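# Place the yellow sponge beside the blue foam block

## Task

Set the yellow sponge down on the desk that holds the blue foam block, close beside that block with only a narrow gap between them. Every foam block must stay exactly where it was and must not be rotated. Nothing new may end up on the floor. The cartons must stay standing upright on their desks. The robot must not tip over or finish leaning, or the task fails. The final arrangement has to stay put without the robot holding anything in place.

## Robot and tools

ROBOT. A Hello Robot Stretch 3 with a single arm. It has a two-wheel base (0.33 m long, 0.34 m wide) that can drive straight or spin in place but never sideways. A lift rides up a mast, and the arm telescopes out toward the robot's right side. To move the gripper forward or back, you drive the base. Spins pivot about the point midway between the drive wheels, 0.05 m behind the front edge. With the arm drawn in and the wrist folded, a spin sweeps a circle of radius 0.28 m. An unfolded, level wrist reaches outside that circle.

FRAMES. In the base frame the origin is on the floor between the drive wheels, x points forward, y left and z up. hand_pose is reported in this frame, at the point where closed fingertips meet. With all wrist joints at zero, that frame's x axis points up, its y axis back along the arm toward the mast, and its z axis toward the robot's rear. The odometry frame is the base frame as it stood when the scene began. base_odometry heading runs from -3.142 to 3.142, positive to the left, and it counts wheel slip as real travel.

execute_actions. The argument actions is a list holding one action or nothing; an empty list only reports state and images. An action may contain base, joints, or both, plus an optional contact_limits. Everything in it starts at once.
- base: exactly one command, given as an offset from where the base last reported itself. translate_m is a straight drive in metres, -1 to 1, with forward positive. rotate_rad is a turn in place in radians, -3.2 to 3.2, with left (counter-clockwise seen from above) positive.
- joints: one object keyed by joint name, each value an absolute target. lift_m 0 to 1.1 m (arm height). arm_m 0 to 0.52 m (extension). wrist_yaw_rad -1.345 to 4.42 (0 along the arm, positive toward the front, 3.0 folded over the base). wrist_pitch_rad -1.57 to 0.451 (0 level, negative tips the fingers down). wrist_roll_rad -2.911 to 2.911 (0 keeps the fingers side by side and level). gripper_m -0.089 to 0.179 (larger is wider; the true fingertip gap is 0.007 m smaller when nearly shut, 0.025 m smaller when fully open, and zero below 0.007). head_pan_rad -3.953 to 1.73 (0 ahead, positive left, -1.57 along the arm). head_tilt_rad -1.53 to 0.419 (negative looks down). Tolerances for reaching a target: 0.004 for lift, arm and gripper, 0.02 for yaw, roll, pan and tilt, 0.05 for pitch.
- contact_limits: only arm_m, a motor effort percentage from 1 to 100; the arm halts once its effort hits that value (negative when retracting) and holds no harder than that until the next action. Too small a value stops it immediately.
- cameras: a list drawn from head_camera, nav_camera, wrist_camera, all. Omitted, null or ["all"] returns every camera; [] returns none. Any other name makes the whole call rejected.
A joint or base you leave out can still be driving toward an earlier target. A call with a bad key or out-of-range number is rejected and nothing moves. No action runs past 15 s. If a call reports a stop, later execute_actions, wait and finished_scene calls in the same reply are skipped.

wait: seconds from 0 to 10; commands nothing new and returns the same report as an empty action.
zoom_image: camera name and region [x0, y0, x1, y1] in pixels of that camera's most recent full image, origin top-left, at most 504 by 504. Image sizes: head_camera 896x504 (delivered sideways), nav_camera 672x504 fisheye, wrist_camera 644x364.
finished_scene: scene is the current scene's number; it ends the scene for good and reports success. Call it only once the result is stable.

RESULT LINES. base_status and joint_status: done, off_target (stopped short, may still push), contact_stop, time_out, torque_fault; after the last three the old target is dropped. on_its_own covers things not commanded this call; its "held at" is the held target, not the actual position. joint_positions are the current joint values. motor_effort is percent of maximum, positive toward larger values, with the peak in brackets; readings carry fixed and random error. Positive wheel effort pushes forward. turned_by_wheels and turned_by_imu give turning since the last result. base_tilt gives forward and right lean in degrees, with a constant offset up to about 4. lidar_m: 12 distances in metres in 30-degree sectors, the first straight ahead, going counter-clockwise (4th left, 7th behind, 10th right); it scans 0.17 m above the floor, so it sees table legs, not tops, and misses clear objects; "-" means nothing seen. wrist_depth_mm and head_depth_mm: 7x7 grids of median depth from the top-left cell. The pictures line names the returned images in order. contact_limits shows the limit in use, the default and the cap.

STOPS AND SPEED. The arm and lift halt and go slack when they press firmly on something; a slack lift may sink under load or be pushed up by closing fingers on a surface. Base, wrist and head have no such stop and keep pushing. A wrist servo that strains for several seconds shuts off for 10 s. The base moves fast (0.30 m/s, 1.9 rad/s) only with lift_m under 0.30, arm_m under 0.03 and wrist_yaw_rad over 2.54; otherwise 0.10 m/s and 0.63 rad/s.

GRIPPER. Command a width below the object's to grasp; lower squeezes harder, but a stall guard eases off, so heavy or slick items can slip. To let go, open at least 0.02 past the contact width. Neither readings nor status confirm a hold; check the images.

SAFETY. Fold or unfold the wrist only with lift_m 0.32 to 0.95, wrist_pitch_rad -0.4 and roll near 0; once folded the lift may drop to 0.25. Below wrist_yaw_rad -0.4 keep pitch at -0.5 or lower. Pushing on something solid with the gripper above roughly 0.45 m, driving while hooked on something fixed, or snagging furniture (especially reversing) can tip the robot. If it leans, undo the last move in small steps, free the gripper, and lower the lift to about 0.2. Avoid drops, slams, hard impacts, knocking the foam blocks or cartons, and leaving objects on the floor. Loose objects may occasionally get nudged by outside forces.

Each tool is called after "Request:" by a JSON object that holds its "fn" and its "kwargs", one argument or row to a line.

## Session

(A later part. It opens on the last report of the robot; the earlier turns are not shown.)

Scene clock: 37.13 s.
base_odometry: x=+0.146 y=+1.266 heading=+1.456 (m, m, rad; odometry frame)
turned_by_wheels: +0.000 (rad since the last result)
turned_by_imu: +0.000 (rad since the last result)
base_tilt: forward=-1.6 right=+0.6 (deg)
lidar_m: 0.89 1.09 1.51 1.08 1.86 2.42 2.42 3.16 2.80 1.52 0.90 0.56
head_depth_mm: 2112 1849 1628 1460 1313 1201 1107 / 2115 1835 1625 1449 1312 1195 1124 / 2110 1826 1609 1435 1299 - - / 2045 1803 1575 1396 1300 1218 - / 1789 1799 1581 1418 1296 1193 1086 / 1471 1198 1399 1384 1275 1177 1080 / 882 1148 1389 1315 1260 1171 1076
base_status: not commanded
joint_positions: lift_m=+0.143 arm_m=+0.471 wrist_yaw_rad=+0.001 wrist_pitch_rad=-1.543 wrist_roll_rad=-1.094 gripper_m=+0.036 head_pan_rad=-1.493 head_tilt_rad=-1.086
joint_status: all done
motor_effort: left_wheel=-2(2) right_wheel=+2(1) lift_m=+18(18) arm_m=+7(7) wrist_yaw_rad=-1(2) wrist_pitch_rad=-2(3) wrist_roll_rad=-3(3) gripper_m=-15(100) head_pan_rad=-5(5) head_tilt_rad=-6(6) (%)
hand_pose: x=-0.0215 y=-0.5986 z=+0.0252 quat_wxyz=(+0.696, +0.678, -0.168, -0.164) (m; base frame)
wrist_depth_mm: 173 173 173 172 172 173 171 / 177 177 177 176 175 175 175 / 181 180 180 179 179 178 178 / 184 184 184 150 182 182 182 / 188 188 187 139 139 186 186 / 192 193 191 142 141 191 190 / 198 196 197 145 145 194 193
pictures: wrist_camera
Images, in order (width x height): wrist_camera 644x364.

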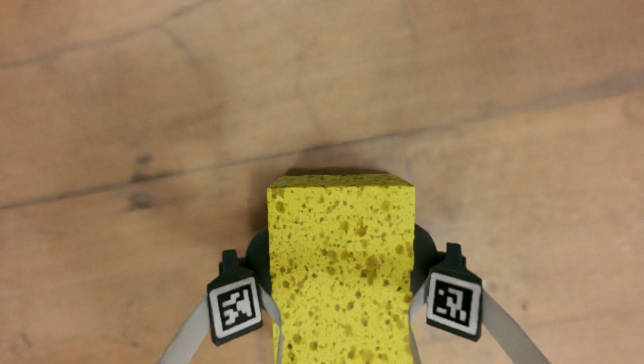

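Request:
{"fn": "execute_actions", "kwargs": {
  "actions": [
    {"joints":{"gripper_m":0.025,"lift_m":0.4,"arm_m":0.0,"head_pan_rad":1.5,"head_tilt_rad":-0.3}}
  ]
}}

Request:
{"fn": "execute_actions", "kwargs": {
  "actions": [
    {"joints":{"wrist_pitch_rad":-0.4,"wrist_roll_rad":0,"head_pan_rad":-2.1,"head_tilt_rad":-0.2}}
  ]
}}

Scene clock: 42.40 s.
base_odometry: x=+0.146 y=+1.266 heading=+1.456 (m, m, rad; odometry frame)
turned_by_wheels: +0.000 (rad since the last result)
turned_by_imu: -0.001 (rad since the last result)
base_tilt: forward=-1.9 right=+0.6 (deg)
lidar_m: 0.89 1.09 1.50 1.08 1.86 2.42 2.42 3.14 2.79 1.52 0.90 0.56
head_depth_mm: 1231 1308 1385 1472 1577 1660 1470 / 1267 1335 1412 1510 1616 1716 1463 / 1297 1364 1452 1540 1625 1750 1455 / 1324 1403 1484 1569 1133 935 1382 / 1351 1436 1532 1616 1128 1652 1435 / 1386 1473 1577 1644 1067 1644 1441 / 1392 1490 1623 1685 1035 1691 1430
base_status: not commanded
joint_positions: lift_m=+0.400 arm_m=+0.000 wrist_yaw_rad=+0.001 wrist_pitch_rad=-1.544 wrist_roll_rad=-1.096 gripper_m=+0.026 head_pan_rad=+1.493 head_tilt_rad=-0.310
joint_status: all done
motor_effort: left_wheel=-2(2) right_wheel=+2(1) lift_m=+32(34) arm_m=-6(7) wrist_yaw_rad=-1(1) wrist_pitch_rad=-2(3) wrist_roll_rad=-2(3) gripper_m=-19(71) head_pan_rad=+5(52) head_tilt_rad=+4(34) (%)
hand_pose: x=-0.0215 y=-0.1282 z=+0.2816 quat_wxyz=(+0.696, +0.678, -0.168, -0.164) (m; base frame)
wrist_depth_mm: 413 418 415 414 411 419 411 / 423 425 426 422 420 419 418 / 434 431 428 430 426 429 425 / 441 440 444 136 439 439 433 / 446 446 - 138 138 447 446 / 456 - - 141 140 452 455 / 478 - - 144 144 467 458
pictures: head_camera (sideways: a quarter turn clockwise sets it upright), nav_camera (sideways: a quarter turn counterclockwise sets it upright), wrist_camera
Images, in order (width x height): head_camera 896x504, nav_camera 672x504, wrist_camera 644x364.

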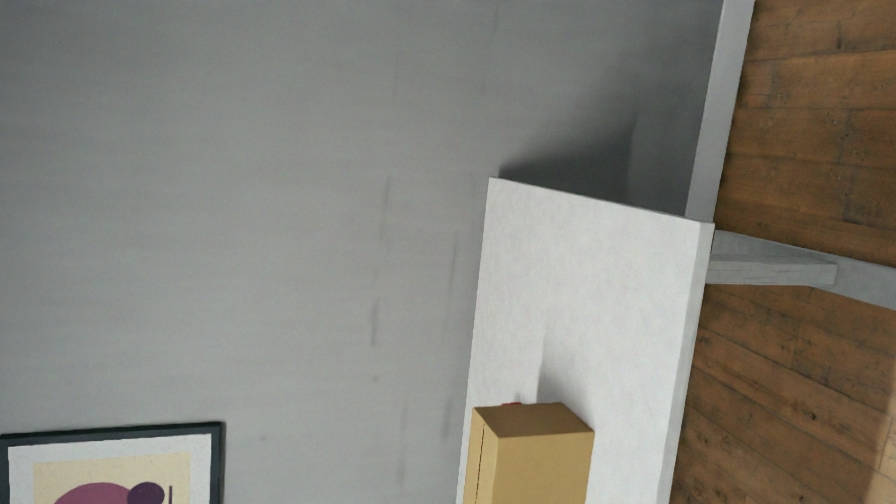

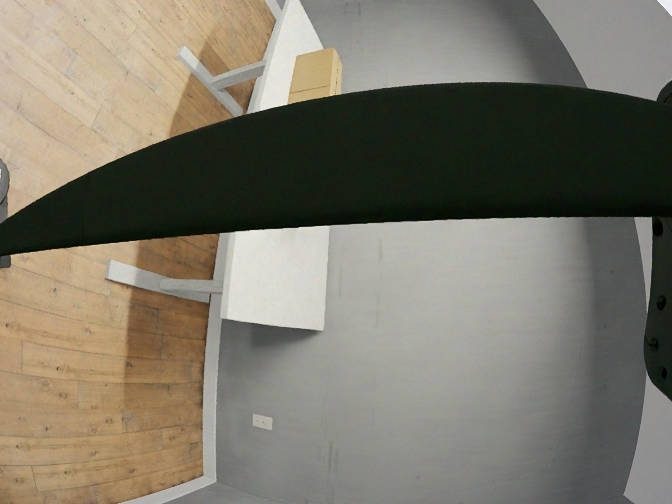

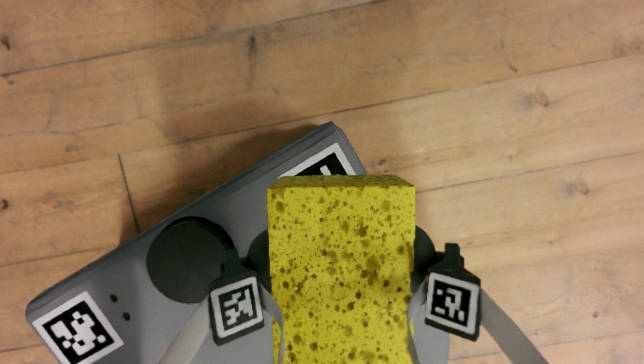

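Scene clock: 44.53 s.
base_odometry: x=+0.146 y=+1.266 heading=+1.456 (m, m, rad; odometry frame)
turned_by_wheels: +0.000 (rad since the last result)
turned_by_imu: +0.000 (rad since the last result)
base_tilt: forward=-1.6 right=+0.6 (deg)
lidar_m: 0.89 1.09 1.50 1.07 1.86 2.42 2.42 3.15 2.80 1.52 0.90 0.56
head_depth_mm: 2978 3285 3470 3663 3105 2110 1613 / 3017 3259 3426 3498 3129 2102 1593 / 3055 3174 3328 3401 3124 2106 1589 / 2929 3069 3217 3334 3088 2100 1586 / 2882 3008 3187 3237 2984 2075 1592 / 2841 2985 3061 3245 3035 2062 1577 / 2767 2845 2990 3167 2987 2062 1575
base_status: not commanded
joint_positions: lift_m=+0.400 arm_m=+0.000 wrist_yaw_rad=+0.001 wrist_pitch_rad=-0.423 wrist_roll_rad=-0.006 gripper_m=+0.026 head_pan_rad=-2.093 head_tilt_rad=-0.211
joint_status: all done
motor_effort: left_wheel=-2(2) right_wheel=+2(1) lift_m=+30(31) arm_m=-6(6) wrist_yaw_rad=-1(1) wrist_pitch_rad=+6(6) wrist_roll_rad=+3(3) gripper_m=-20(19) head_pan_rad=-4(54) head_tilt_rad=+5(14) (%)
hand_pose: x=-0.0212 y=-0.3691 z=+0.4112 quat_wxyz=(+0.694, +0.150, -0.689, -0.148) (m; base frame)
wrist_depth_mm: 619 593 - - - - - / 651 645 - - - - - / 667 731 - - - - - / 675 784 964 152 959 925 934 / 644 665 755 138 138 768 751 / 565 619 704 141 140 641 627 / 496 571 551 144 145 539 545
pictures: head_camera (sideways: a quarter turn clockwise sets it upright), nav_camera (sideways: a quarter turn counterclockwise sets it upright), wrist_camera
Images, in order (width x height): head_camera 896x504, nav_camera 672x504, wrist_camera 644x364.

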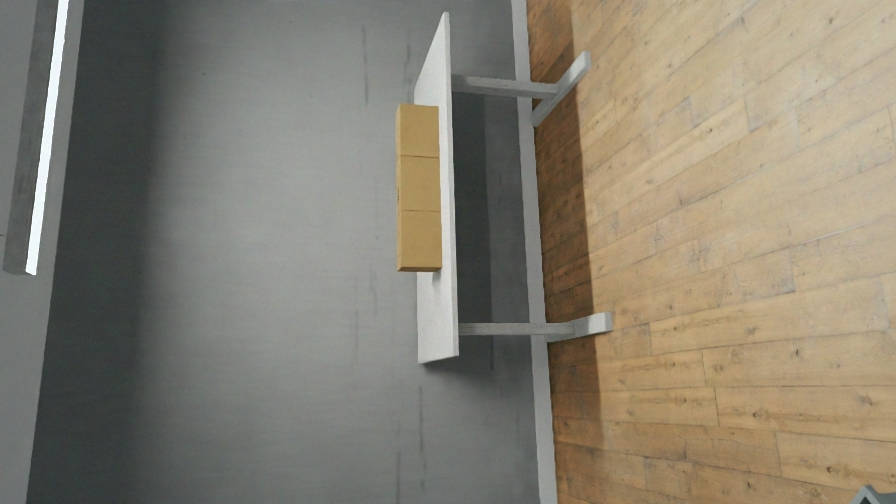

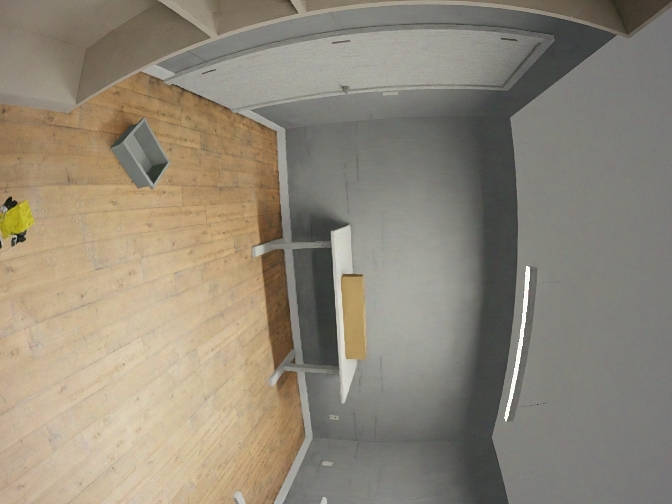

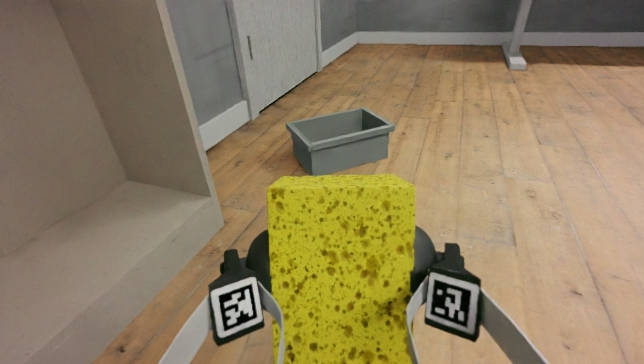

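Request:
{"fn": "execute_actions", "kwargs": {
  "actions": [
    {"base":{"rotate_rad":-0.6},"joints":{"wrist_yaw_rad":2.7,"lift_m":0.33,"head_pan_rad":0,"head_tilt_rad":-0.6}}
  ],
  "cameras": []
}}

Request:
{"fn": "execute_actions", "kwargs": {
  "actions": [
    {"base":{"rotate_rad":-1.31},"joints":{"lift_m":0.28}}
  ],
  "cameras": ["nav_camera","wrist_camera"]
}}

Scene clock: 49.40 s.
base_odometry: x=+0.146 y=+1.266 heading=+0.856 (m, m, rad; odometry frame)
turned_by_wheels: -0.600 (rad since the last result)
turned_by_imu: -0.597 (rad since the last result)
base_tilt: forward=-1.8 right=+0.6 (deg)
lidar_m: 0.77 0.56 1.03 1.51 1.51 1.76 2.87 2.42 2.78 2.80 1.66 0.92
head_depth_mm: 763 848 743 917 1267 1300 1224 / 743 817 729 873 1313 1327 1216 / 719 792 719 866 1247 1321 1188 / 699 767 664 857 1184 1315 1163 / 680 751 652 849 1127 1273 1147 / 662 729 645 847 1044 1209 1129 / 643 702 563 777 1057 1292 1192
base_status: done
joint_positions: lift_m=+0.330 arm_m=+0.000 wrist_yaw_rad=+2.697 wrist_pitch_rad=-0.421 wrist_roll_rad=-0.004 gripper_m=+0.026 head_pan_rad=-0.007 head_tilt_rad=-0.593
joint_status: all done
motor_effort: left_wheel=+2(6) right_wheel=-1(3) lift_m=+18(27) arm_m=-5(6) wrist_yaw_rad=+4(4) wrist_pitch_rad=+6(6) wrist_roll_rad=+2(3) gripper_m=-20(18) head_pan_rad=+4(56) head_tilt_rad=-3(26) (%)
hand_pose: x=+0.0751 y=+0.0568 z=+0.3423 quat_wxyz=(+0.297, +0.705, -0.007, +0.644) (m; base frame)
wrist_depth_mm: - - - - 932 763 632 / - - - - - 809 679 / - - - - - 841 623 / 930 883 885 151 818 815 586 / 736 709 699 138 138 666 517 / - 593 600 141 141 559 515 / - 507 - 144 145 476 471
pictures: none
No camera images: the call's "cameras" was empty. Leave "cameras" out to get every camera's image.

Scene clock: 51.80 s.
base_odometry: x=+0.146 y=+1.266 heading=-0.454 (m, m, rad; odometry frame)
turned_by_wheels: -1.310 (rad since the last result)
turned_by_imu: -1.298 (rad since the last result)
base_tilt: forward=-1.9 right=+0.5 (deg)
lidar_m: 2.80 0.93 0.85 0.56 0.92 1.26 1.08 1.57 1.78 2.41 2.56 3.15
head_depth_mm: 2778 2452 3335 2326 1781 1435 1221 / 2780 2459 3300 2315 1784 1440 1213 / 2735 2929 3286 2286 1754 1432 1211 / 2730 3005 2997 2246 1740 1427 1205 / 2738 3060 3201 2237 1735 1422 1195 / 2736 3000 3165 2206 1685 1413 1195 / 2695 2955 2853 2220 1652 1412 1192
base_status: done
joint_positions: lift_m=+0.280 arm_m=+0.000 wrist_yaw_rad=+2.697 wrist_pitch_rad=-0.421 wrist_roll_rad=-0.004 gripper_m=+0.026 head_pan_rad=-0.007 head_tilt_rad=-0.593
joint_status: all done
motor_effort: left_wheel=+1(10) right_wheel=-1(5) lift_m=+18(19) arm_m=-6(5) wrist_yaw_rad=+2(2) wrist_pitch_rad=+6(6) wrist_roll_rad=+2(3) gripper_m=-20(19) head_pan_rad=+4(4) head_tilt_rad=-3(3) (%)
hand_pose: x=+0.0751 y=+0.0569 z=+0.2924 quat_wxyz=(+0.297, +0.705, -0.007, +0.644) (m; base frame)
wrist_depth_mm: 688 692 776 854 906 - - / 750 752 823 942 969 - - / 756 816 799 776 812 910 867 / 780 767 673 151 735 739 713 / 674 628 618 137 138 594 576 / - 528 548 140 140 499 501 / - 468 - 144 145 423 421
pictures: nav_camera (sideways: a quarter turn counterclockwise sets it upright), wrist_camera
Images, in order (width x height): nav_camera 672x504, wrist_camera 644x364.

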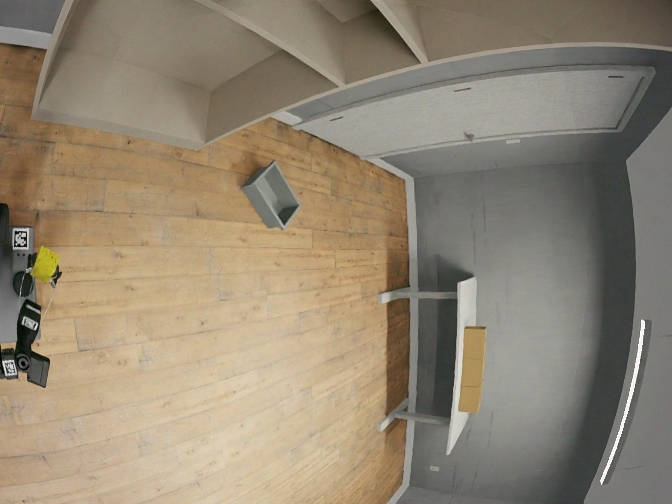

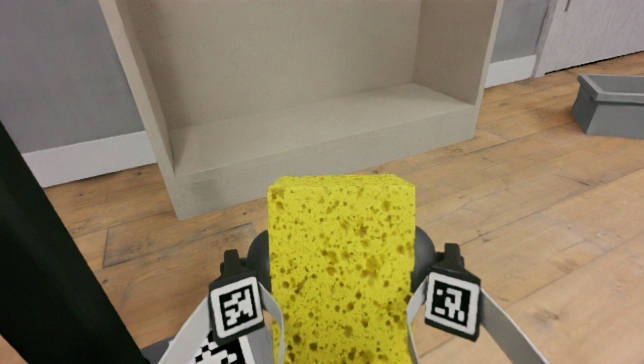

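Request:
{"fn": "execute_actions", "kwargs": {
  "actions": [
    {"base":{"rotate_rad":-0.04}}
  ],
  "cameras": []
}}

Request:
{"fn": "execute_actions", "kwargs": {
  "actions": [
    {"base":{"translate_m":1.0},"joints":{"head_tilt_rad":-1.0,"head_pan_rad":0.3}}
  ],
  "cameras": ["head_camera"]
}}

Scene clock: 53.10 s.
base_odometry: x=+0.146 y=+1.266 heading=-0.494 (m, m, rad; odometry frame)
turned_by_wheels: -0.040 (rad since the last result)
turned_by_imu: -0.040 (rad since the last result)
base_tilt: forward=-1.8 right=+0.7 (deg)
lidar_m: 2.80 0.92 0.86 0.56 0.90 1.22 1.08 1.08 1.78 2.41 2.57 3.14
head_depth_mm: 2804 2528 3329 2329 1782 1451 1225 / 2823 2500 3325 2311 1774 1440 1217 / 2783 2946 3259 2282 1752 1441 1213 / 2766 2987 3070 2262 1746 1433 1207 / 2721 3052 3190 2240 1743 1424 1198 / 2724 2964 3156 2212 1672 1410 1191 / 2702 2955 3023 2207 1669 1411 1188
base_status: done
joint_positions: lift_m=+0.280 arm_m=+0.000 wrist_yaw_rad=+2.697 wrist_pitch_rad=-0.421 wrist_roll_rad=-0.004 gripper_m=+0.026 head_pan_rad=-0.007 head_tilt_rad=-0.593
joint_status: not commanded
motor_effort: left_wheel=+2(9) right_wheel=-2(6) lift_m=+18(18) arm_m=-6(6) wrist_yaw_rad=+1(2) wrist_pitch_rad=+5(6) wrist_roll_rad=+2(2) gripper_m=-20(18) head_pan_rad=+4(4) head_tilt_rad=-3(3) (%)
hand_pose: x=+0.0751 y=+0.0569 z=+0.2924 quat_wxyz=(+0.297, +0.705, -0.007, +0.644) (m; base frame)
wrist_depth_mm: 670 712 789 874 923 - - / 709 741 810 965 983 - - / 755 794 795 789 855 951 895 / 766 740 669 151 739 718 719 / 665 647 624 139 138 587 585 / - 531 540 141 140 502 488 / - 473 - 143 145 429 425
pictures: none
No camera images: the call's "cameras" was empty. Leave "cameras" out to get every camera's image.

Scene clock: 58.03 s.
base_odometry: x=+1.027 y=+0.791 heading=-0.494 (m, m, rad; odometry frame)
turned_by_wheels: +0.000 (rad since the last result)
turned_by_imu: -0.002 (rad since the last result)
base_tilt: forward=-1.9 right=+0.5 (deg)
lidar_m: 1.80 1.30 0.95 0.91 0.80 1.17 2.06 2.47 2.50 2.40 2.92 2.32
head_depth_mm: 1940 2015 1782 1543 1369 1218 1111 / 2035 2084 1790 1536 1355 1218 1104 / 2092 2076 1760 1525 1351 1212 1105 / 2128 2035 1751 1519 1344 1205 1112 / 2192 2024 1729 1505 1329 1193 842 / 2064 1986 1708 1496 1322 1174 1109 / 1642 1789 1694 1487 1316 1173 1080
base_status: done
joint_positions: lift_m=+0.280 arm_m=+0.000 wrist_yaw_rad=+2.697 wrist_pitch_rad=-0.421 wrist_roll_rad=-0.004 gripper_m=+0.026 head_pan_rad=+0.293 head_tilt_rad=-0.988
joint_status: all done
motor_effort: left_wheel=+2(11) right_wheel=-1(4) lift_m=+18(18) arm_m=-5(6) wrist_yaw_rad=+2(2) wrist_pitch_rad=+6(6) wrist_roll_rad=+2(3) gripper_m=-19(20) head_pan_rad=+4(33) head_tilt_rad=-5(28) (%)
hand_pose: x=+0.0750 y=+0.0569 z=+0.2924 quat_wxyz=(+0.297, +0.705, -0.007, +0.644) (m; base frame)
wrist_depth_mm: 692 773 863 934 - - - / 726 821 931 - - - - / 780 861 930 - - 962 915 / 766 829 658 151 706 747 716 / 674 639 557 138 138 586 586 / - 531 539 141 140 502 494 / - 472 - 143 145 423 422
pictures: head_camera (sideways: a quarter turn clockwise sets it upright)
Images, in order (width x height): head_camera 896x504.

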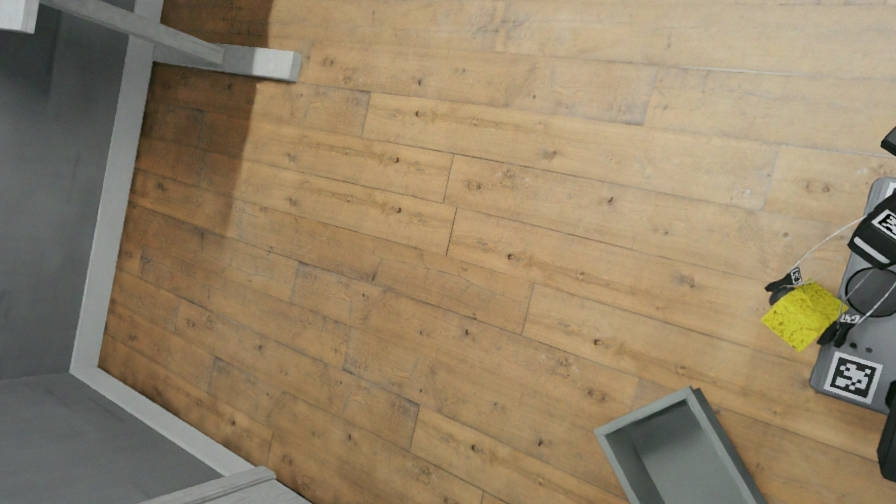

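Request:
{"fn": "execute_actions", "kwargs": {
  "actions": [
    {"base":{"translate_m":0.55},"joints":{"head_tilt_rad":-0.5,"head_pan_rad":-0.5}}
  ],
  "cameras": []
}}

Request:
{"fn": "execute_actions", "kwargs": {
  "actions": [
    {"base":{"rotate_rad":0.4},"joints":{"head_pan_rad":-1.0}}
  ],
  "cameras": ["nav_camera"]
}}

Request:
{"fn": "execute_actions", "kwargs": {
  "actions": [
    {"base":{"translate_m":1.0},"joints":{"head_pan_rad":-1.6}}
  ],
  "cameras": ["nav_camera","head_camera"]
}}

Scene clock: 62.00 s.
base_odometry: x=+1.511 y=+0.531 heading=-0.494 (m, m, rad; odometry frame)
turned_by_wheels: +0.000 (rad since the last result)
turned_by_imu: -0.001 (rad since the last result)
base_tilt: forward=-1.8 right=+0.6 (deg)
lidar_m: 1.26 1.35 0.94 0.90 0.95 0.99 2.61 2.94 2.70 2.18 1.92 1.76
head_depth_mm: 2090 2328 1861 2673 1963 1542 1278 / 1923 2129 1496 2213 1935 1532 1270 / 1810 1985 1398 2365 1933 1529 1267 / 1678 1831 1324 1367 1934 1525 1257 / 1584 1721 1232 1245 1911 1525 1264 / 1491 1614 1682 1197 1895 1523 1245 / 1410 1525 1613 1130 1740 1496 1245
base_status: done
joint_positions: lift_m=+0.280 arm_m=+0.000 wrist_yaw_rad=+2.698 wrist_pitch_rad=-0.421 wrist_roll_rad=-0.004 gripper_m=+0.026 head_pan_rad=-0.493 head_tilt_rad=-0.507
joint_status: all done
motor_effort: left_wheel=+2(10) right_wheel=-2(4) lift_m=+18(18) arm_m=-6(5) wrist_yaw_rad=+3(2) wrist_pitch_rad=+6(6) wrist_roll_rad=+2(2) gripper_m=-19(20) head_pan_rad=-4(51) head_tilt_rad=+3(28) (%)
hand_pose: x=+0.0750 y=+0.0569 z=+0.2924 quat_wxyz=(+0.297, +0.705, -0.007, +0.644) (m; base frame)
wrist_depth_mm: 692 768 845 941 - - - / 737 814 897 - - - - / 775 870 964 - - 946 920 / 820 803 776 152 746 727 724 / 685 647 624 138 138 596 574 / - 532 540 141 141 490 488 / - 467 - 144 145 421 427
pictures: none
No camera images: the call's "cameras" was empty. Leave "cameras" out to get every camera's image.

Scene clock: 63.30 s.
base_odometry: x=+1.511 y=+0.531 heading=-0.094 (m, m, rad; odometry frame)
turned_by_wheels: +0.400 (rad since the last result)
turned_by_imu: +0.396 (rad since the last result)
base_tilt: forward=-1.7 right=+0.6 (deg)
lidar_m: 1.56 0.99 0.90 0.90 1.15 1.68 2.94 2.71 2.19 2.84 1.84 1.26
head_depth_mm: 2358 2680 2995 2652 1963 1551 1279 / 2150 2416 1834 2635 1947 1543 1262 / 1957 2186 1500 2280 1925 1527 1272 / 1818 1987 1395 2270 1924 1514 1265 / 1678 1818 1304 1329 1893 1505 1250 / 1555 1689 1216 1216 1891 1508 1250 / 1475 1568 1637 1129 1894 1451 1241
base_status: done
joint_positions: lift_m=+0.280 arm_m=+0.000 wrist_yaw_rad=+2.698 wrist_pitch_rad=-0.421 wrist_roll_rad=-0.004 gripper_m=+0.026 head_pan_rad=-0.993 head_tilt_rad=-0.507
joint_status: all done
motor_effort: left_wheel=-2(9) right_wheel=+2(6) lift_m=+18(18) arm_m=-6(6) wrist_yaw_rad=+2(2) wrist_pitch_rad=+6(6) wrist_roll_rad=+3(2) gripper_m=-19(18) head_pan_rad=-5(42) head_tilt_rad=+3(3) (%)
hand_pose: x=+0.0750 y=+0.0569 z=+0.2924 quat_wxyz=(+0.297, +0.705, -0.007, +0.644) (m; base frame)
wrist_depth_mm: 835 827 841 835 847 888 913 / 876 896 897 949 957 941 - / 947 958 935 965 940 932 896 / 637 803 804 151 743 725 705 / 646 528 633 138 139 588 587 / - 508 538 141 141 492 493 / - 469 - 144 145 419 427
pictures: nav_camera (sideways: a quarter turn counterclockwise sets it upright)
Images, in order (width x height): nav_camera 672x504.

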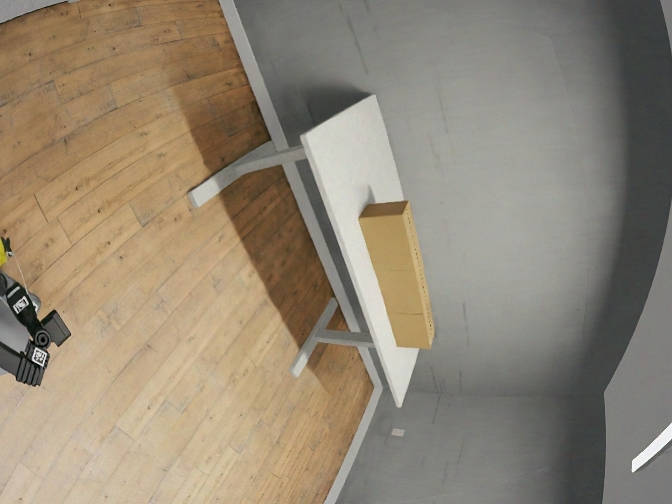

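Scene clock: 68.33 s.
base_odometry: x=+2.506 y=+0.437 heading=-0.094 (m, m, rad; odometry frame)
turned_by_wheels: +0.000 (rad since the last result)
turned_by_imu: -0.002 (rad since the last result)
base_tilt: forward=-1.8 right=+0.5 (deg)
lidar_m: 0.76 0.61 0.56 0.56 0.67 1.40 3.56 2.84 2.88 0.67 0.82 0.75
head_depth_mm: 2609 2857 3027 2653 1966 1550 1273 / 2681 2915 1582 1173 894 751 1278 / 2720 2954 1366 969 856 720 1256 / 2168 2393 1797 1048 852 743 1258 / 1631 1768 1725 1151 848 983 1165 / 1306 1406 1475 1137 843 1024 1192 / 1098 1167 1227 1133 837 1409 1228
base_status: done
joint_positions: lift_m=+0.280 arm_m=+0.000 wrist_yaw_rad=+2.698 wrist_pitch_rad=-0.421 wrist_roll_rad=-0.004 gripper_m=+0.026 head_pan_rad=-1.593 head_tilt_rad=-0.507
joint_status: all done
motor_effort: left_wheel=-1(6) right_wheel=+1(6) lift_m=+18(18) arm_m=-6(6) wrist_yaw_rad=+3(1) wrist_pitch_rad=+6(6) wrist_roll_rad=+2(2) gripper_m=-19(19) head_pan_rad=-5(48) head_tilt_rad=+2(3) (%)
hand_pose: x=+0.0750 y=+0.0569 z=+0.2924 quat_wxyz=(+0.297, +0.705, -0.007, +0.644) (m; base frame)
wrist_depth_mm: 491 503 520 548 558 559 574 / 536 540 576 586 594 609 634 / 574 589 612 629 643 663 692 / 630 638 655 151 676 700 698 / 662 654 623 138 138 592 581 / - 537 542 141 141 499 485 / - 465 - 144 145 429 425
pictures: head_camera (sideways: a quarter turn clockwise sets it upright), nav_camera (sideways: a quarter turn counterclockwise sets it upright)
Images, in order (width x height): head_camera 896x504, nav_camera 672x504.

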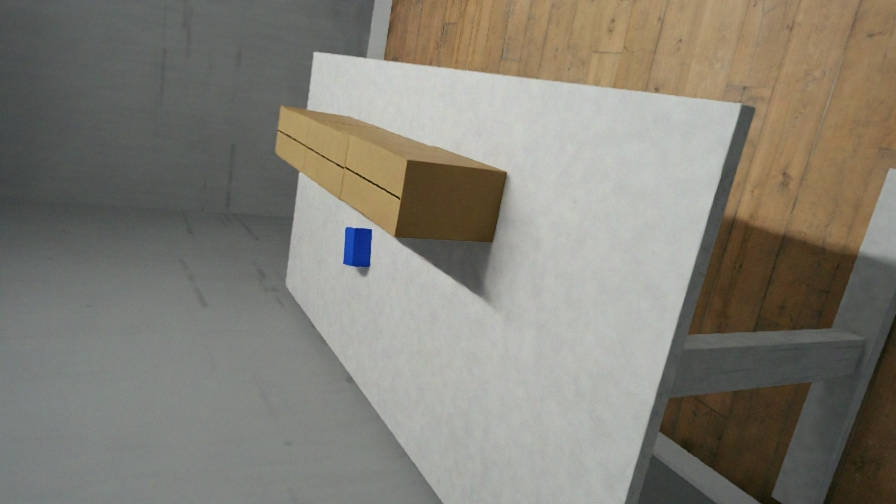

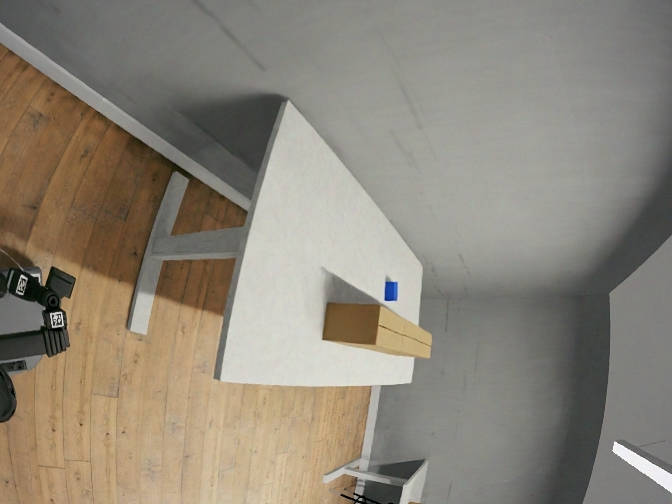

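Request:
{"fn": "execute_actions", "kwargs": {
  "actions": [
    {"base":{"translate_m":-0.5}}
  ],
  "cameras": []
}}

Request:
{"fn": "execute_actions", "kwargs": {
  "actions": [
    {"base":{"rotate_rad":1.475},"joints":{"head_pan_rad":-2.4,"head_tilt_rad":-0.8}}
  ],
  "cameras": ["nav_camera"]
}}

Request:
{"fn": "execute_actions", "kwargs": {
  "actions": [
    {"base":{"translate_m":-0.7},"joints":{"head_pan_rad":-1.9,"head_tilt_rad":-0.9}}
  ],
  "cameras": ["nav_camera","head_camera"]
}}

Scene clock: 75.27 s.
base_odometry: x=+2.009 y=+0.484 heading=-0.094 (m, m, rad; odometry frame)
turned_by_wheels: +0.000 (rad since the last result)
turned_by_imu: +0.000 (rad since the last result)
base_tilt: forward=-1.7 right=+0.5 (deg)
lidar_m: 1.23 0.81 0.72 0.73 0.89 1.32 3.43 2.53 2.50 1.82 0.88 1.22
head_depth_mm: 2457 2630 2877 2666 1944 1542 1275 / 2477 2755 3002 2643 1943 1532 1270 / 2602 2843 3100 2599 1922 1529 1262 / 2692 2905 3063 2589 1910 1516 1260 / 2617 2863 1464 1359 1912 1519 1254 / 2144 2298 1258 1119 1823 1503 1247 / 1796 1896 1723 980 872 1501 1244
base_status: done
joint_positions: lift_m=+0.280 arm_m=+0.000 wrist_yaw_rad=+2.698 wrist_pitch_rad=-0.421 wrist_roll_rad=-0.004 gripper_m=+0.026 head_pan_rad=-1.593 head_tilt_rad=-0.507
joint_status: not commanded
motor_effort: left_wheel=-1(9) right_wheel=+2(4) lift_m=+19(18) arm_m=-6(6) wrist_yaw_rad=+2(1) wrist_pitch_rad=+6(5) wrist_roll_rad=+2(2) gripper_m=-19(20) head_pan_rad=-4(4) head_tilt_rad=+3(3) (%)
hand_pose: x=+0.0750 y=+0.0570 z=+0.2924 quat_wxyz=(+0.297, +0.705, -0.007, +0.644) (m; base frame)
wrist_depth_mm: 653 656 673 678 696 722 769 / 686 708 726 730 768 801 806 / 743 770 786 805 819 830 850 / 794 798 775 152 728 739 730 / 665 644 618 138 138 582 583 / - 534 542 140 140 503 495 / - 471 - 144 145 428 428
pictures: none
No camera images: the call's "cameras" was empty. Leave "cameras" out to get every camera's image.

Scene clock: 77.47 s.
base_odometry: x=+2.009 y=+0.484 heading=+1.381 (m, m, rad; odometry frame)
turned_by_wheels: +1.475 (rad since the last result)
turned_by_imu: +1.459 (rad since the last result)
base_tilt: forward=-1.9 right=+0.6 (deg)
lidar_m: 0.72 0.84 1.32 3.07 3.08 2.51 1.82 0.88 0.87 1.22 0.85 0.72
head_depth_mm: 1598 953 993 1823 1513 1295 1142 / 1471 938 956 1707 1511 1285 1136 / 1368 1302 985 863 1492 1279 1135 / 1268 1291 971 829 1467 1276 1145 / 1191 1269 965 1326 1448 1275 1137 / 1127 1207 1066 1677 1472 1265 1117 / 1057 1167 1365 1585 1467 1260 1108
base_status: done
joint_positions: lift_m=+0.280 arm_m=+0.000 wrist_yaw_rad=+2.698 wrist_pitch_rad=-0.421 wrist_roll_rad=-0.004 gripper_m=+0.026 head_pan_rad=-2.393 head_tilt_rad=-0.791
joint_status: all done
motor_effort: left_wheel=-2(9) right_wheel=+2(8) lift_m=+18(18) arm_m=-6(6) wrist_yaw_rad=+3(2) wrist_pitch_rad=+6(6) wrist_roll_rad=+2(2) gripper_m=-19(19) head_pan_rad=-4(50) head_tilt_rad=-4(23) (%)
hand_pose: x=+0.0750 y=+0.0569 z=+0.2924 quat_wxyz=(+0.297, +0.705, -0.007, +0.644) (m; base frame)
wrist_depth_mm: - - - - - 945 677 / - - - - - 926 680 / - - - 854 963 902 702 / 819 808 790 152 749 737 691 / 685 641 623 138 138 584 580 / - 528 539 140 140 496 494 / - 459 - 144 146 429 426
pictures: nav_camera (sideways: a quarter turn counterclockwise sets it upright)
Images, in order (width x height): nav_camera 672x504.

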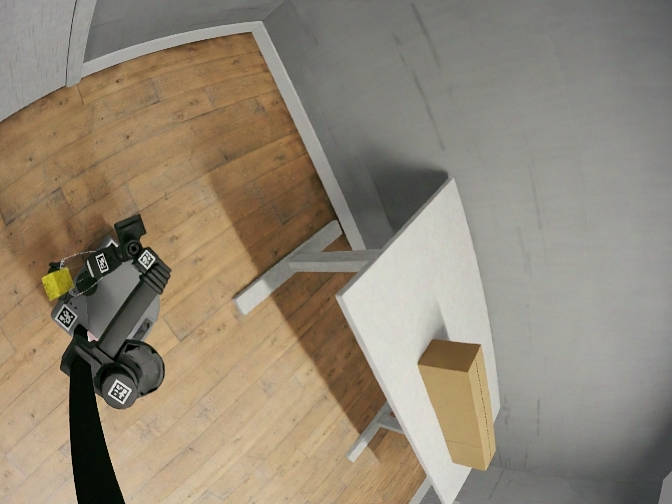

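Scene clock: 81.60 s.
base_odometry: x=+1.876 y=-0.204 heading=+1.381 (m, m, rad; odometry frame)
turned_by_wheels: +0.000 (rad since the last result)
turned_by_imu: +0.000 (rad since the last result)
base_tilt: forward=-1.8 right=+0.6 (deg)
lidar_m: 1.39 1.66 2.49 3.35 1.95 1.95 1.13 1.14 1.02 0.61 1.20 1.38
head_depth_mm: 934 1047 592 599 625 1249 1117 / 929 1036 586 585 623 1227 1117 / 917 1027 582 574 618 1217 1145 / 909 1015 578 566 615 1209 - / 904 1003 840 694 612 1209 - / 891 995 839 706 609 1168 1088 / 883 982 830 701 604 1172 1088
base_status: done
joint_positions: lift_m=+0.280 arm_m=+0.000 wrist_yaw_rad=+2.698 wrist_pitch_rad=-0.421 wrist_roll_rad=-0.004 gripper_m=+0.026 head_pan_rad=-1.907 head_tilt_rad=-0.889
joint_status: all done
motor_effort: left_wheel=-2(11) right_wheel=+2(5) lift_m=+18(18) arm_m=-6(6) wrist_yaw_rad=+2(2) wrist_pitch_rad=+6(6) wrist_roll_rad=+2(2) gripper_m=-19(19) head_pan_rad=+4(42) head_tilt_rad=-5(16) (%)
hand_pose: x=+0.0750 y=+0.0569 z=+0.2924 quat_wxyz=(+0.297, +0.705, -0.007, +0.644) (m; base frame)
wrist_depth_mm: - - - - - - - / - - - - - - - / - - - - - 941 906 / 827 798 788 151 737 741 717 / 668 640 633 138 138 587 577 / - 531 535 140 141 497 492 / - 468 - 144 145 426 423
pictures: head_camera (sideways: a quarter turn clockwise sets it upright), nav_camera (sideways: a quarter turn counterclockwise sets it upright)
Images, in order (width x height): head_camera 896x504, nav_camera 672x504.

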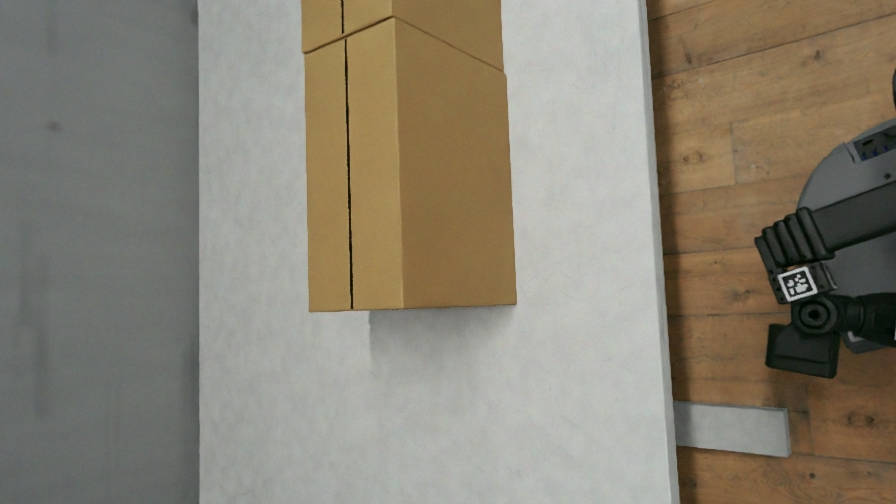

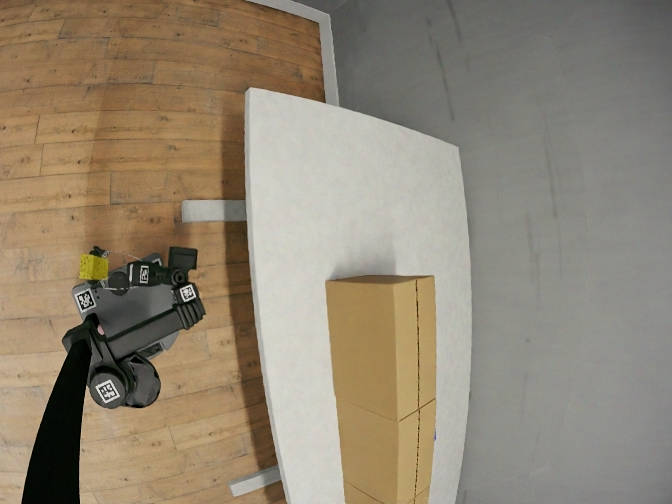

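Request:
{"fn": "execute_actions", "kwargs": {
  "actions": [
    {"joints":{"lift_m":0.46,"head_tilt_rad":-1.2}}
  ],
  "cameras": ["head_camera"]
}}

Scene clock: 84.67 s.
base_odometry: x=+1.876 y=-0.204 heading=+1.381 (m, m, rad; odometry frame)
turned_by_wheels: +0.000 (rad since the last result)
turned_by_imu: +0.000 (rad since the last result)
base_tilt: forward=-1.8 right=+0.5 (deg)
lidar_m: 1.39 1.65 2.48 3.35 1.95 1.96 1.13 1.14 1.02 0.61 1.20 1.38
head_depth_mm: 790 502 638 624 1290 - - / 784 499 634 619 1276 - - / 779 495 623 616 1288 - - / 773 491 618 611 - - 1090 / 766 683 631 608 - 1157 1068 / 761 690 635 601 1240 1164 1084 / 753 686 628 594 1240 1159 1084
base_status: not commanded
joint_positions: lift_m=+0.460 arm_m=+0.000 wrist_yaw_rad=+2.698 wrist_pitch_rad=-0.421 wrist_roll_rad=-0.004 gripper_m=+0.026 head_pan_rad=-1.907 head_tilt_rad=-1.185
joint_status: all done
motor_effort: left_wheel=-2(1) right_wheel=+2(1) lift_m=+30(32) arm_m=-6(6) wrist_yaw_rad=+3(2) wrist_pitch_rad=+5(6) wrist_roll_rad=+2(3) gripper_m=-20(19) head_pan_rad=+4(4) head_tilt_rad=-7(25) (%)
hand_pose: x=+0.0750 y=+0.0569 z=+0.4717 quat_wxyz=(+0.297, +0.705, -0.007, +0.644) (m; base frame)
wrist_depth_mm: - - - - - - - / - - - - - - - / - - - - - - - / - - - 151 - - - / 934 917 892 138 139 840 849 / - 757 773 141 141 714 701 / - 648 618 144 145 596 612
pictures: head_camera (sideways: a quarter turn clockwise sets it upright)
Images, in order (width x height): head_camera 896x504.

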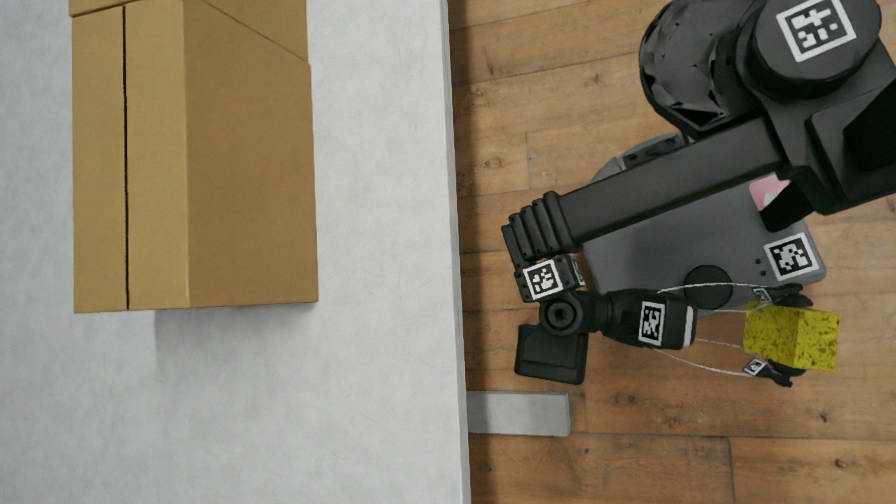

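Request:
{"fn": "execute_actions", "kwargs": {
  "actions": [
    {"base":{"translate_m":0.1},"joints":{"lift_m":0.62,"wrist_yaw_rad":2.85}}
  ],
  "cameras": ["head_camera"]
}}

Scene clock: 87.67 s.
base_odometry: x=+1.895 y=-0.105 heading=+1.381 (m, m, rad; odometry frame)
turned_by_wheels: +0.000 (rad since the last result)
turned_by_imu: -0.001 (rad since the last result)
base_tilt: forward=-1.6 right=+0.4 (deg)
lidar_m: 1.30 1.54 2.42 3.35 2.38 2.02 1.23 1.21 1.05 0.61 1.23 1.29
head_depth_mm: 532 535 647 1349 1290 - - / 528 529 641 1351 1283 - - / 754 544 638 1341 - - 1099 / 771 700 639 612 1268 - 1084 / 766 696 637 608 - 1152 531 / 761 690 633 605 1234 1163 1091 / 754 685 628 1292 1245 1162 1091
base_status: done
joint_positions: lift_m=+0.620 arm_m=+0.000 wrist_yaw_rad=+2.847 wrist_pitch_rad=-0.421 wrist_roll_rad=-0.004 gripper_m=+0.026 head_pan_rad=-1.907 head_tilt_rad=-1.185
joint_status: all done
motor_effort: left_wheel=-2(4) right_wheel=+1(5) lift_m=+31(32) arm_m=-6(6) wrist_yaw_rad=+3(3) wrist_pitch_rad=+6(6) wrist_roll_rad=+3(2) gripper_m=-19(19) head_pan_rad=+4(4) head_tilt_rad=-7(6) (%)
hand_pose: x=+0.0438 y=+0.0690 z=+0.6317 quat_wxyz=(+0.248, +0.704, +0.045, +0.664) (m; base frame)
wrist_depth_mm: - - - - - - - / - - - - - - - / - - - - - - - / - - - 151 - - - / - - - 138 138 - - / 949 - 981 141 140 897 885 / 857 818 773 143 144 776 758
pictures: head_camera (sideways: a quarter turn clockwise sets it upright)
Images, in order (width x height): head_camera 896x504.

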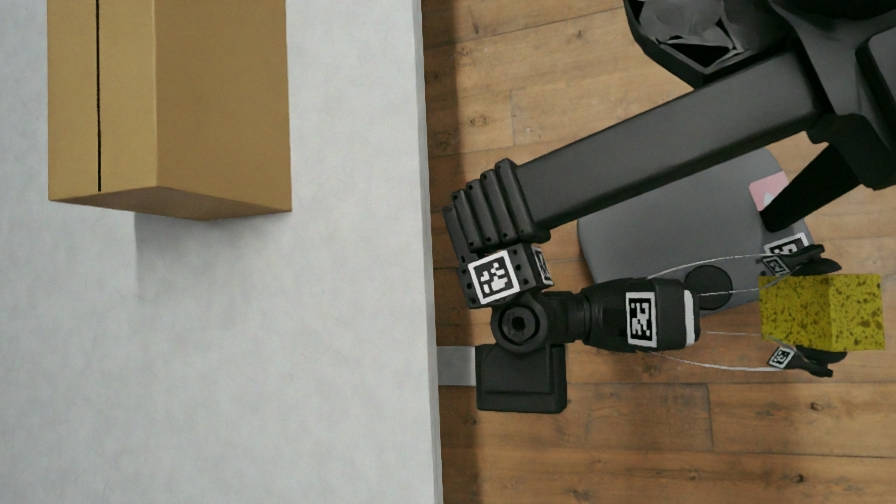

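Request:
{"fn": "execute_actions", "kwargs": {
  "actions": [
    {"base":{"rotate_rad":0.12},"joints":{"lift_m":0.8}}
  ],
  "cameras": []
}}

Request:
{"fn": "execute_actions", "kwargs": {
  "actions": [
    {"base":{"translate_m":-0.2},"joints":{"lift_m":0.94}}
  ],
  "cameras": []
}}

Request:
{"fn": "execute_actions", "kwargs": {
  "actions": [
    {"base":{"translate_m":-0.29},"joints":{"wrist_yaw_rad":1.3,"head_pan_rad":-2.0,"head_tilt_rad":-0.9}}
  ],
  "cameras": ["head_camera","nav_camera"]
}}

Scene clock: 90.93 s.
base_odometry: x=+1.895 y=-0.105 heading=+1.500 (m, m, rad; odometry frame)
turned_by_wheels: +0.120 (rad since the last result)
turned_by_imu: +0.119 (rad since the last result)
base_tilt: forward=-1.8 right=+0.6 (deg)
lidar_m: 1.31 1.68 3.53 3.36 2.03 2.06 1.23 1.14 1.05 0.62 1.34 1.29
head_depth_mm: 793 503 637 624 - - 1110 / 771 524 634 - - 1169 1125 / 778 703 662 - 1273 - 1098 / 772 700 656 1333 1281 - 1077 / 769 696 643 - - 1148 396 / 759 692 634 - 1251 1158 1103 / 768 685 629 1311 1244 1159 1092
base_status: done
joint_positions: lift_m=+0.800 arm_m=+0.000 wrist_yaw_rad=+2.847 wrist_pitch_rad=-0.421 wrist_roll_rad=-0.004 gripper_m=+0.026 head_pan_rad=-1.907 head_tilt_rad=-1.185
joint_status: all done
motor_effort: left_wheel=-1(6) right_wheel=+1(5) lift_m=+31(33) arm_m=-6(6) wrist_yaw_rad=+2(2) wrist_pitch_rad=+6(6) wrist_roll_rad=+3(2) gripper_m=-19(19) head_pan_rad=+4(4) head_tilt_rad=-6(6) (%)
hand_pose: x=+0.0438 y=+0.0690 z=+0.8118 quat_wxyz=(+0.248, +0.704, +0.045, +0.664) (m; base frame)
wrist_depth_mm: - - - - - - - / - - - - - - - / - - - - - - - / - - - 151 - - - / - - - 138 138 - - / - - - 140 141 - - / - - 999 144 145 960 928
pictures: none
No camera images: the call's "cameras" was empty. Leave "cameras" out to get every camera's image.

Scene clock: 94.23 s.
base_odometry: x=+1.881 y=-0.305 heading=+1.500 (m, m, rad; odometry frame)
turned_by_wheels: +0.000 (rad since the last result)
turned_by_imu: +0.000 (rad since the last result)
base_tilt: forward=-1.7 right=+0.7 (deg)
lidar_m: 1.50 1.91 3.73 3.64 1.93 2.24 1.03 1.05 0.97 0.61 1.24 1.47
head_depth_mm: - - - - 1268 1200 1117 / - - - 597 1268 1186 1121 / - - 583 595 1288 - 1102 / - - 606 590 1279 - 1100 / - - - - - 1144 1109 / 761 - - - - 1143 1101 / 754 - - 583 1245 1156 1093
base_status: done
joint_positions: lift_m=+0.940 arm_m=+0.000 wrist_yaw_rad=+2.847 wrist_pitch_rad=-0.421 wrist_roll_rad=-0.004 gripper_m=+0.026 head_pan_rad=-1.907 head_tilt_rad=-1.185
joint_status: all done
motor_effort: left_wheel=-2(8) right_wheel=+2(2) lift_m=+31(34) arm_m=-5(6) wrist_yaw_rad=+3(2) wrist_pitch_rad=+5(6) wrist_roll_rad=+2(2) gripper_m=-19(19) head_pan_rad=+4(4) head_tilt_rad=-6(7) (%)
hand_pose: x=+0.0438 y=+0.0690 z=+0.9518 quat_wxyz=(+0.248, +0.704, +0.045, +0.664) (m; base frame)
wrist_depth_mm: - - - - - - - / - - - - - - - / - - - - - - - / - - - 151 - - - / - - - 138 138 - - / - - - 141 141 - - / - - - 144 145 - -
pictures: none
No camera images: the call's "cameras" was empty. Leave "cameras" out to get every camera's image.

Scene clock: 98.37 s.
base_odometry: x=+1.861 y=-0.594 heading=+1.500 (m, m, rad; odometry frame)
turned_by_wheels: +0.000 (rad since the last result)
turned_by_imu: +0.000 (rad since the last result)
base_tilt: forward=-1.9 right=+0.6 (deg)
lidar_m: 1.77 2.17 3.49 2.62 1.77 1.98 0.74 0.93 0.86 0.87 0.70 1.74
head_depth_mm: 773 915 901 - - - 502 / 770 905 - - - 538 499 / 765 901 - - 441 533 491 / 760 895 - - 434 529 483 / 756 891 - - - 525 485 / 752 879 866 - - 524 484 / 747 874 816 - - 514 481
base_status: done
joint_positions: lift_m=+0.940 arm_m=+0.000 wrist_yaw_rad=+1.303 wrist_pitch_rad=-0.421 wrist_roll_rad=-0.004 gripper_m=+0.026 head_pan_rad=-1.993 head_tilt_rad=-0.903
joint_status: all done
motor_effort: left_wheel=-2(7) right_wheel=+2(2) lift_m=+31(31) arm_m=-6(6) wrist_yaw_rad=-4(5) wrist_pitch_rad=+6(6) wrist_roll_rad=+2(2) gripper_m=-19(19) head_pan_rad=-5(17) head_tilt_rad=+1(21) (%)
hand_pose: x=+0.1947 y=-0.2047 z=+0.9518 quat_wxyz=(+0.641, +0.536, -0.459, +0.303) (m; base frame)
wrist_depth_mm: - - - - - - - / - - - - - - - / - - - - - - - / - - - 151 629 626 628 / - - - 138 139 509 499 / - - - 141 140 218 208 / - - - 144 145 192 179
pictures: head_camera (sideways: a quarter turn clockwise sets it upright), nav_camera (sideways: a quarter turn counterclockwise sets it upright)
Images, in order (width x height): head_camera 896x504, nav_camera 672x504.

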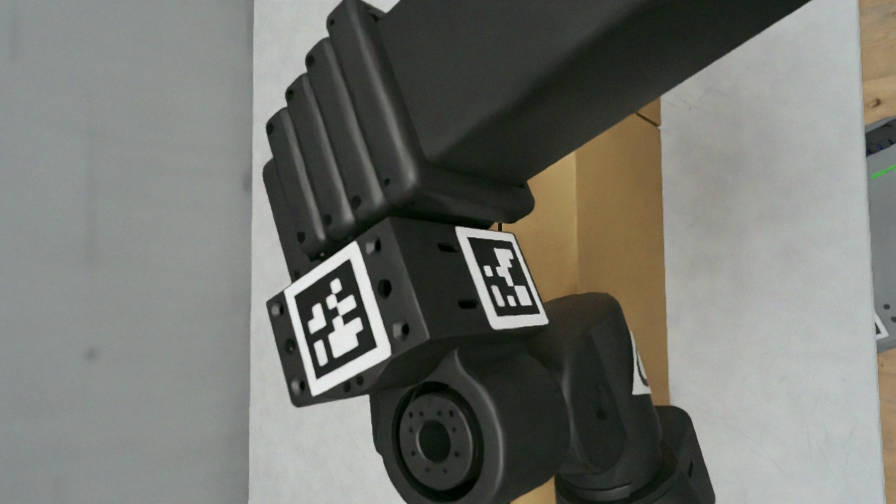

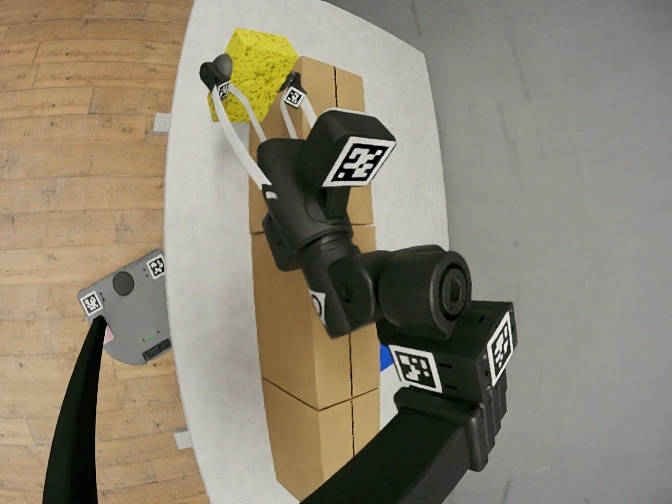

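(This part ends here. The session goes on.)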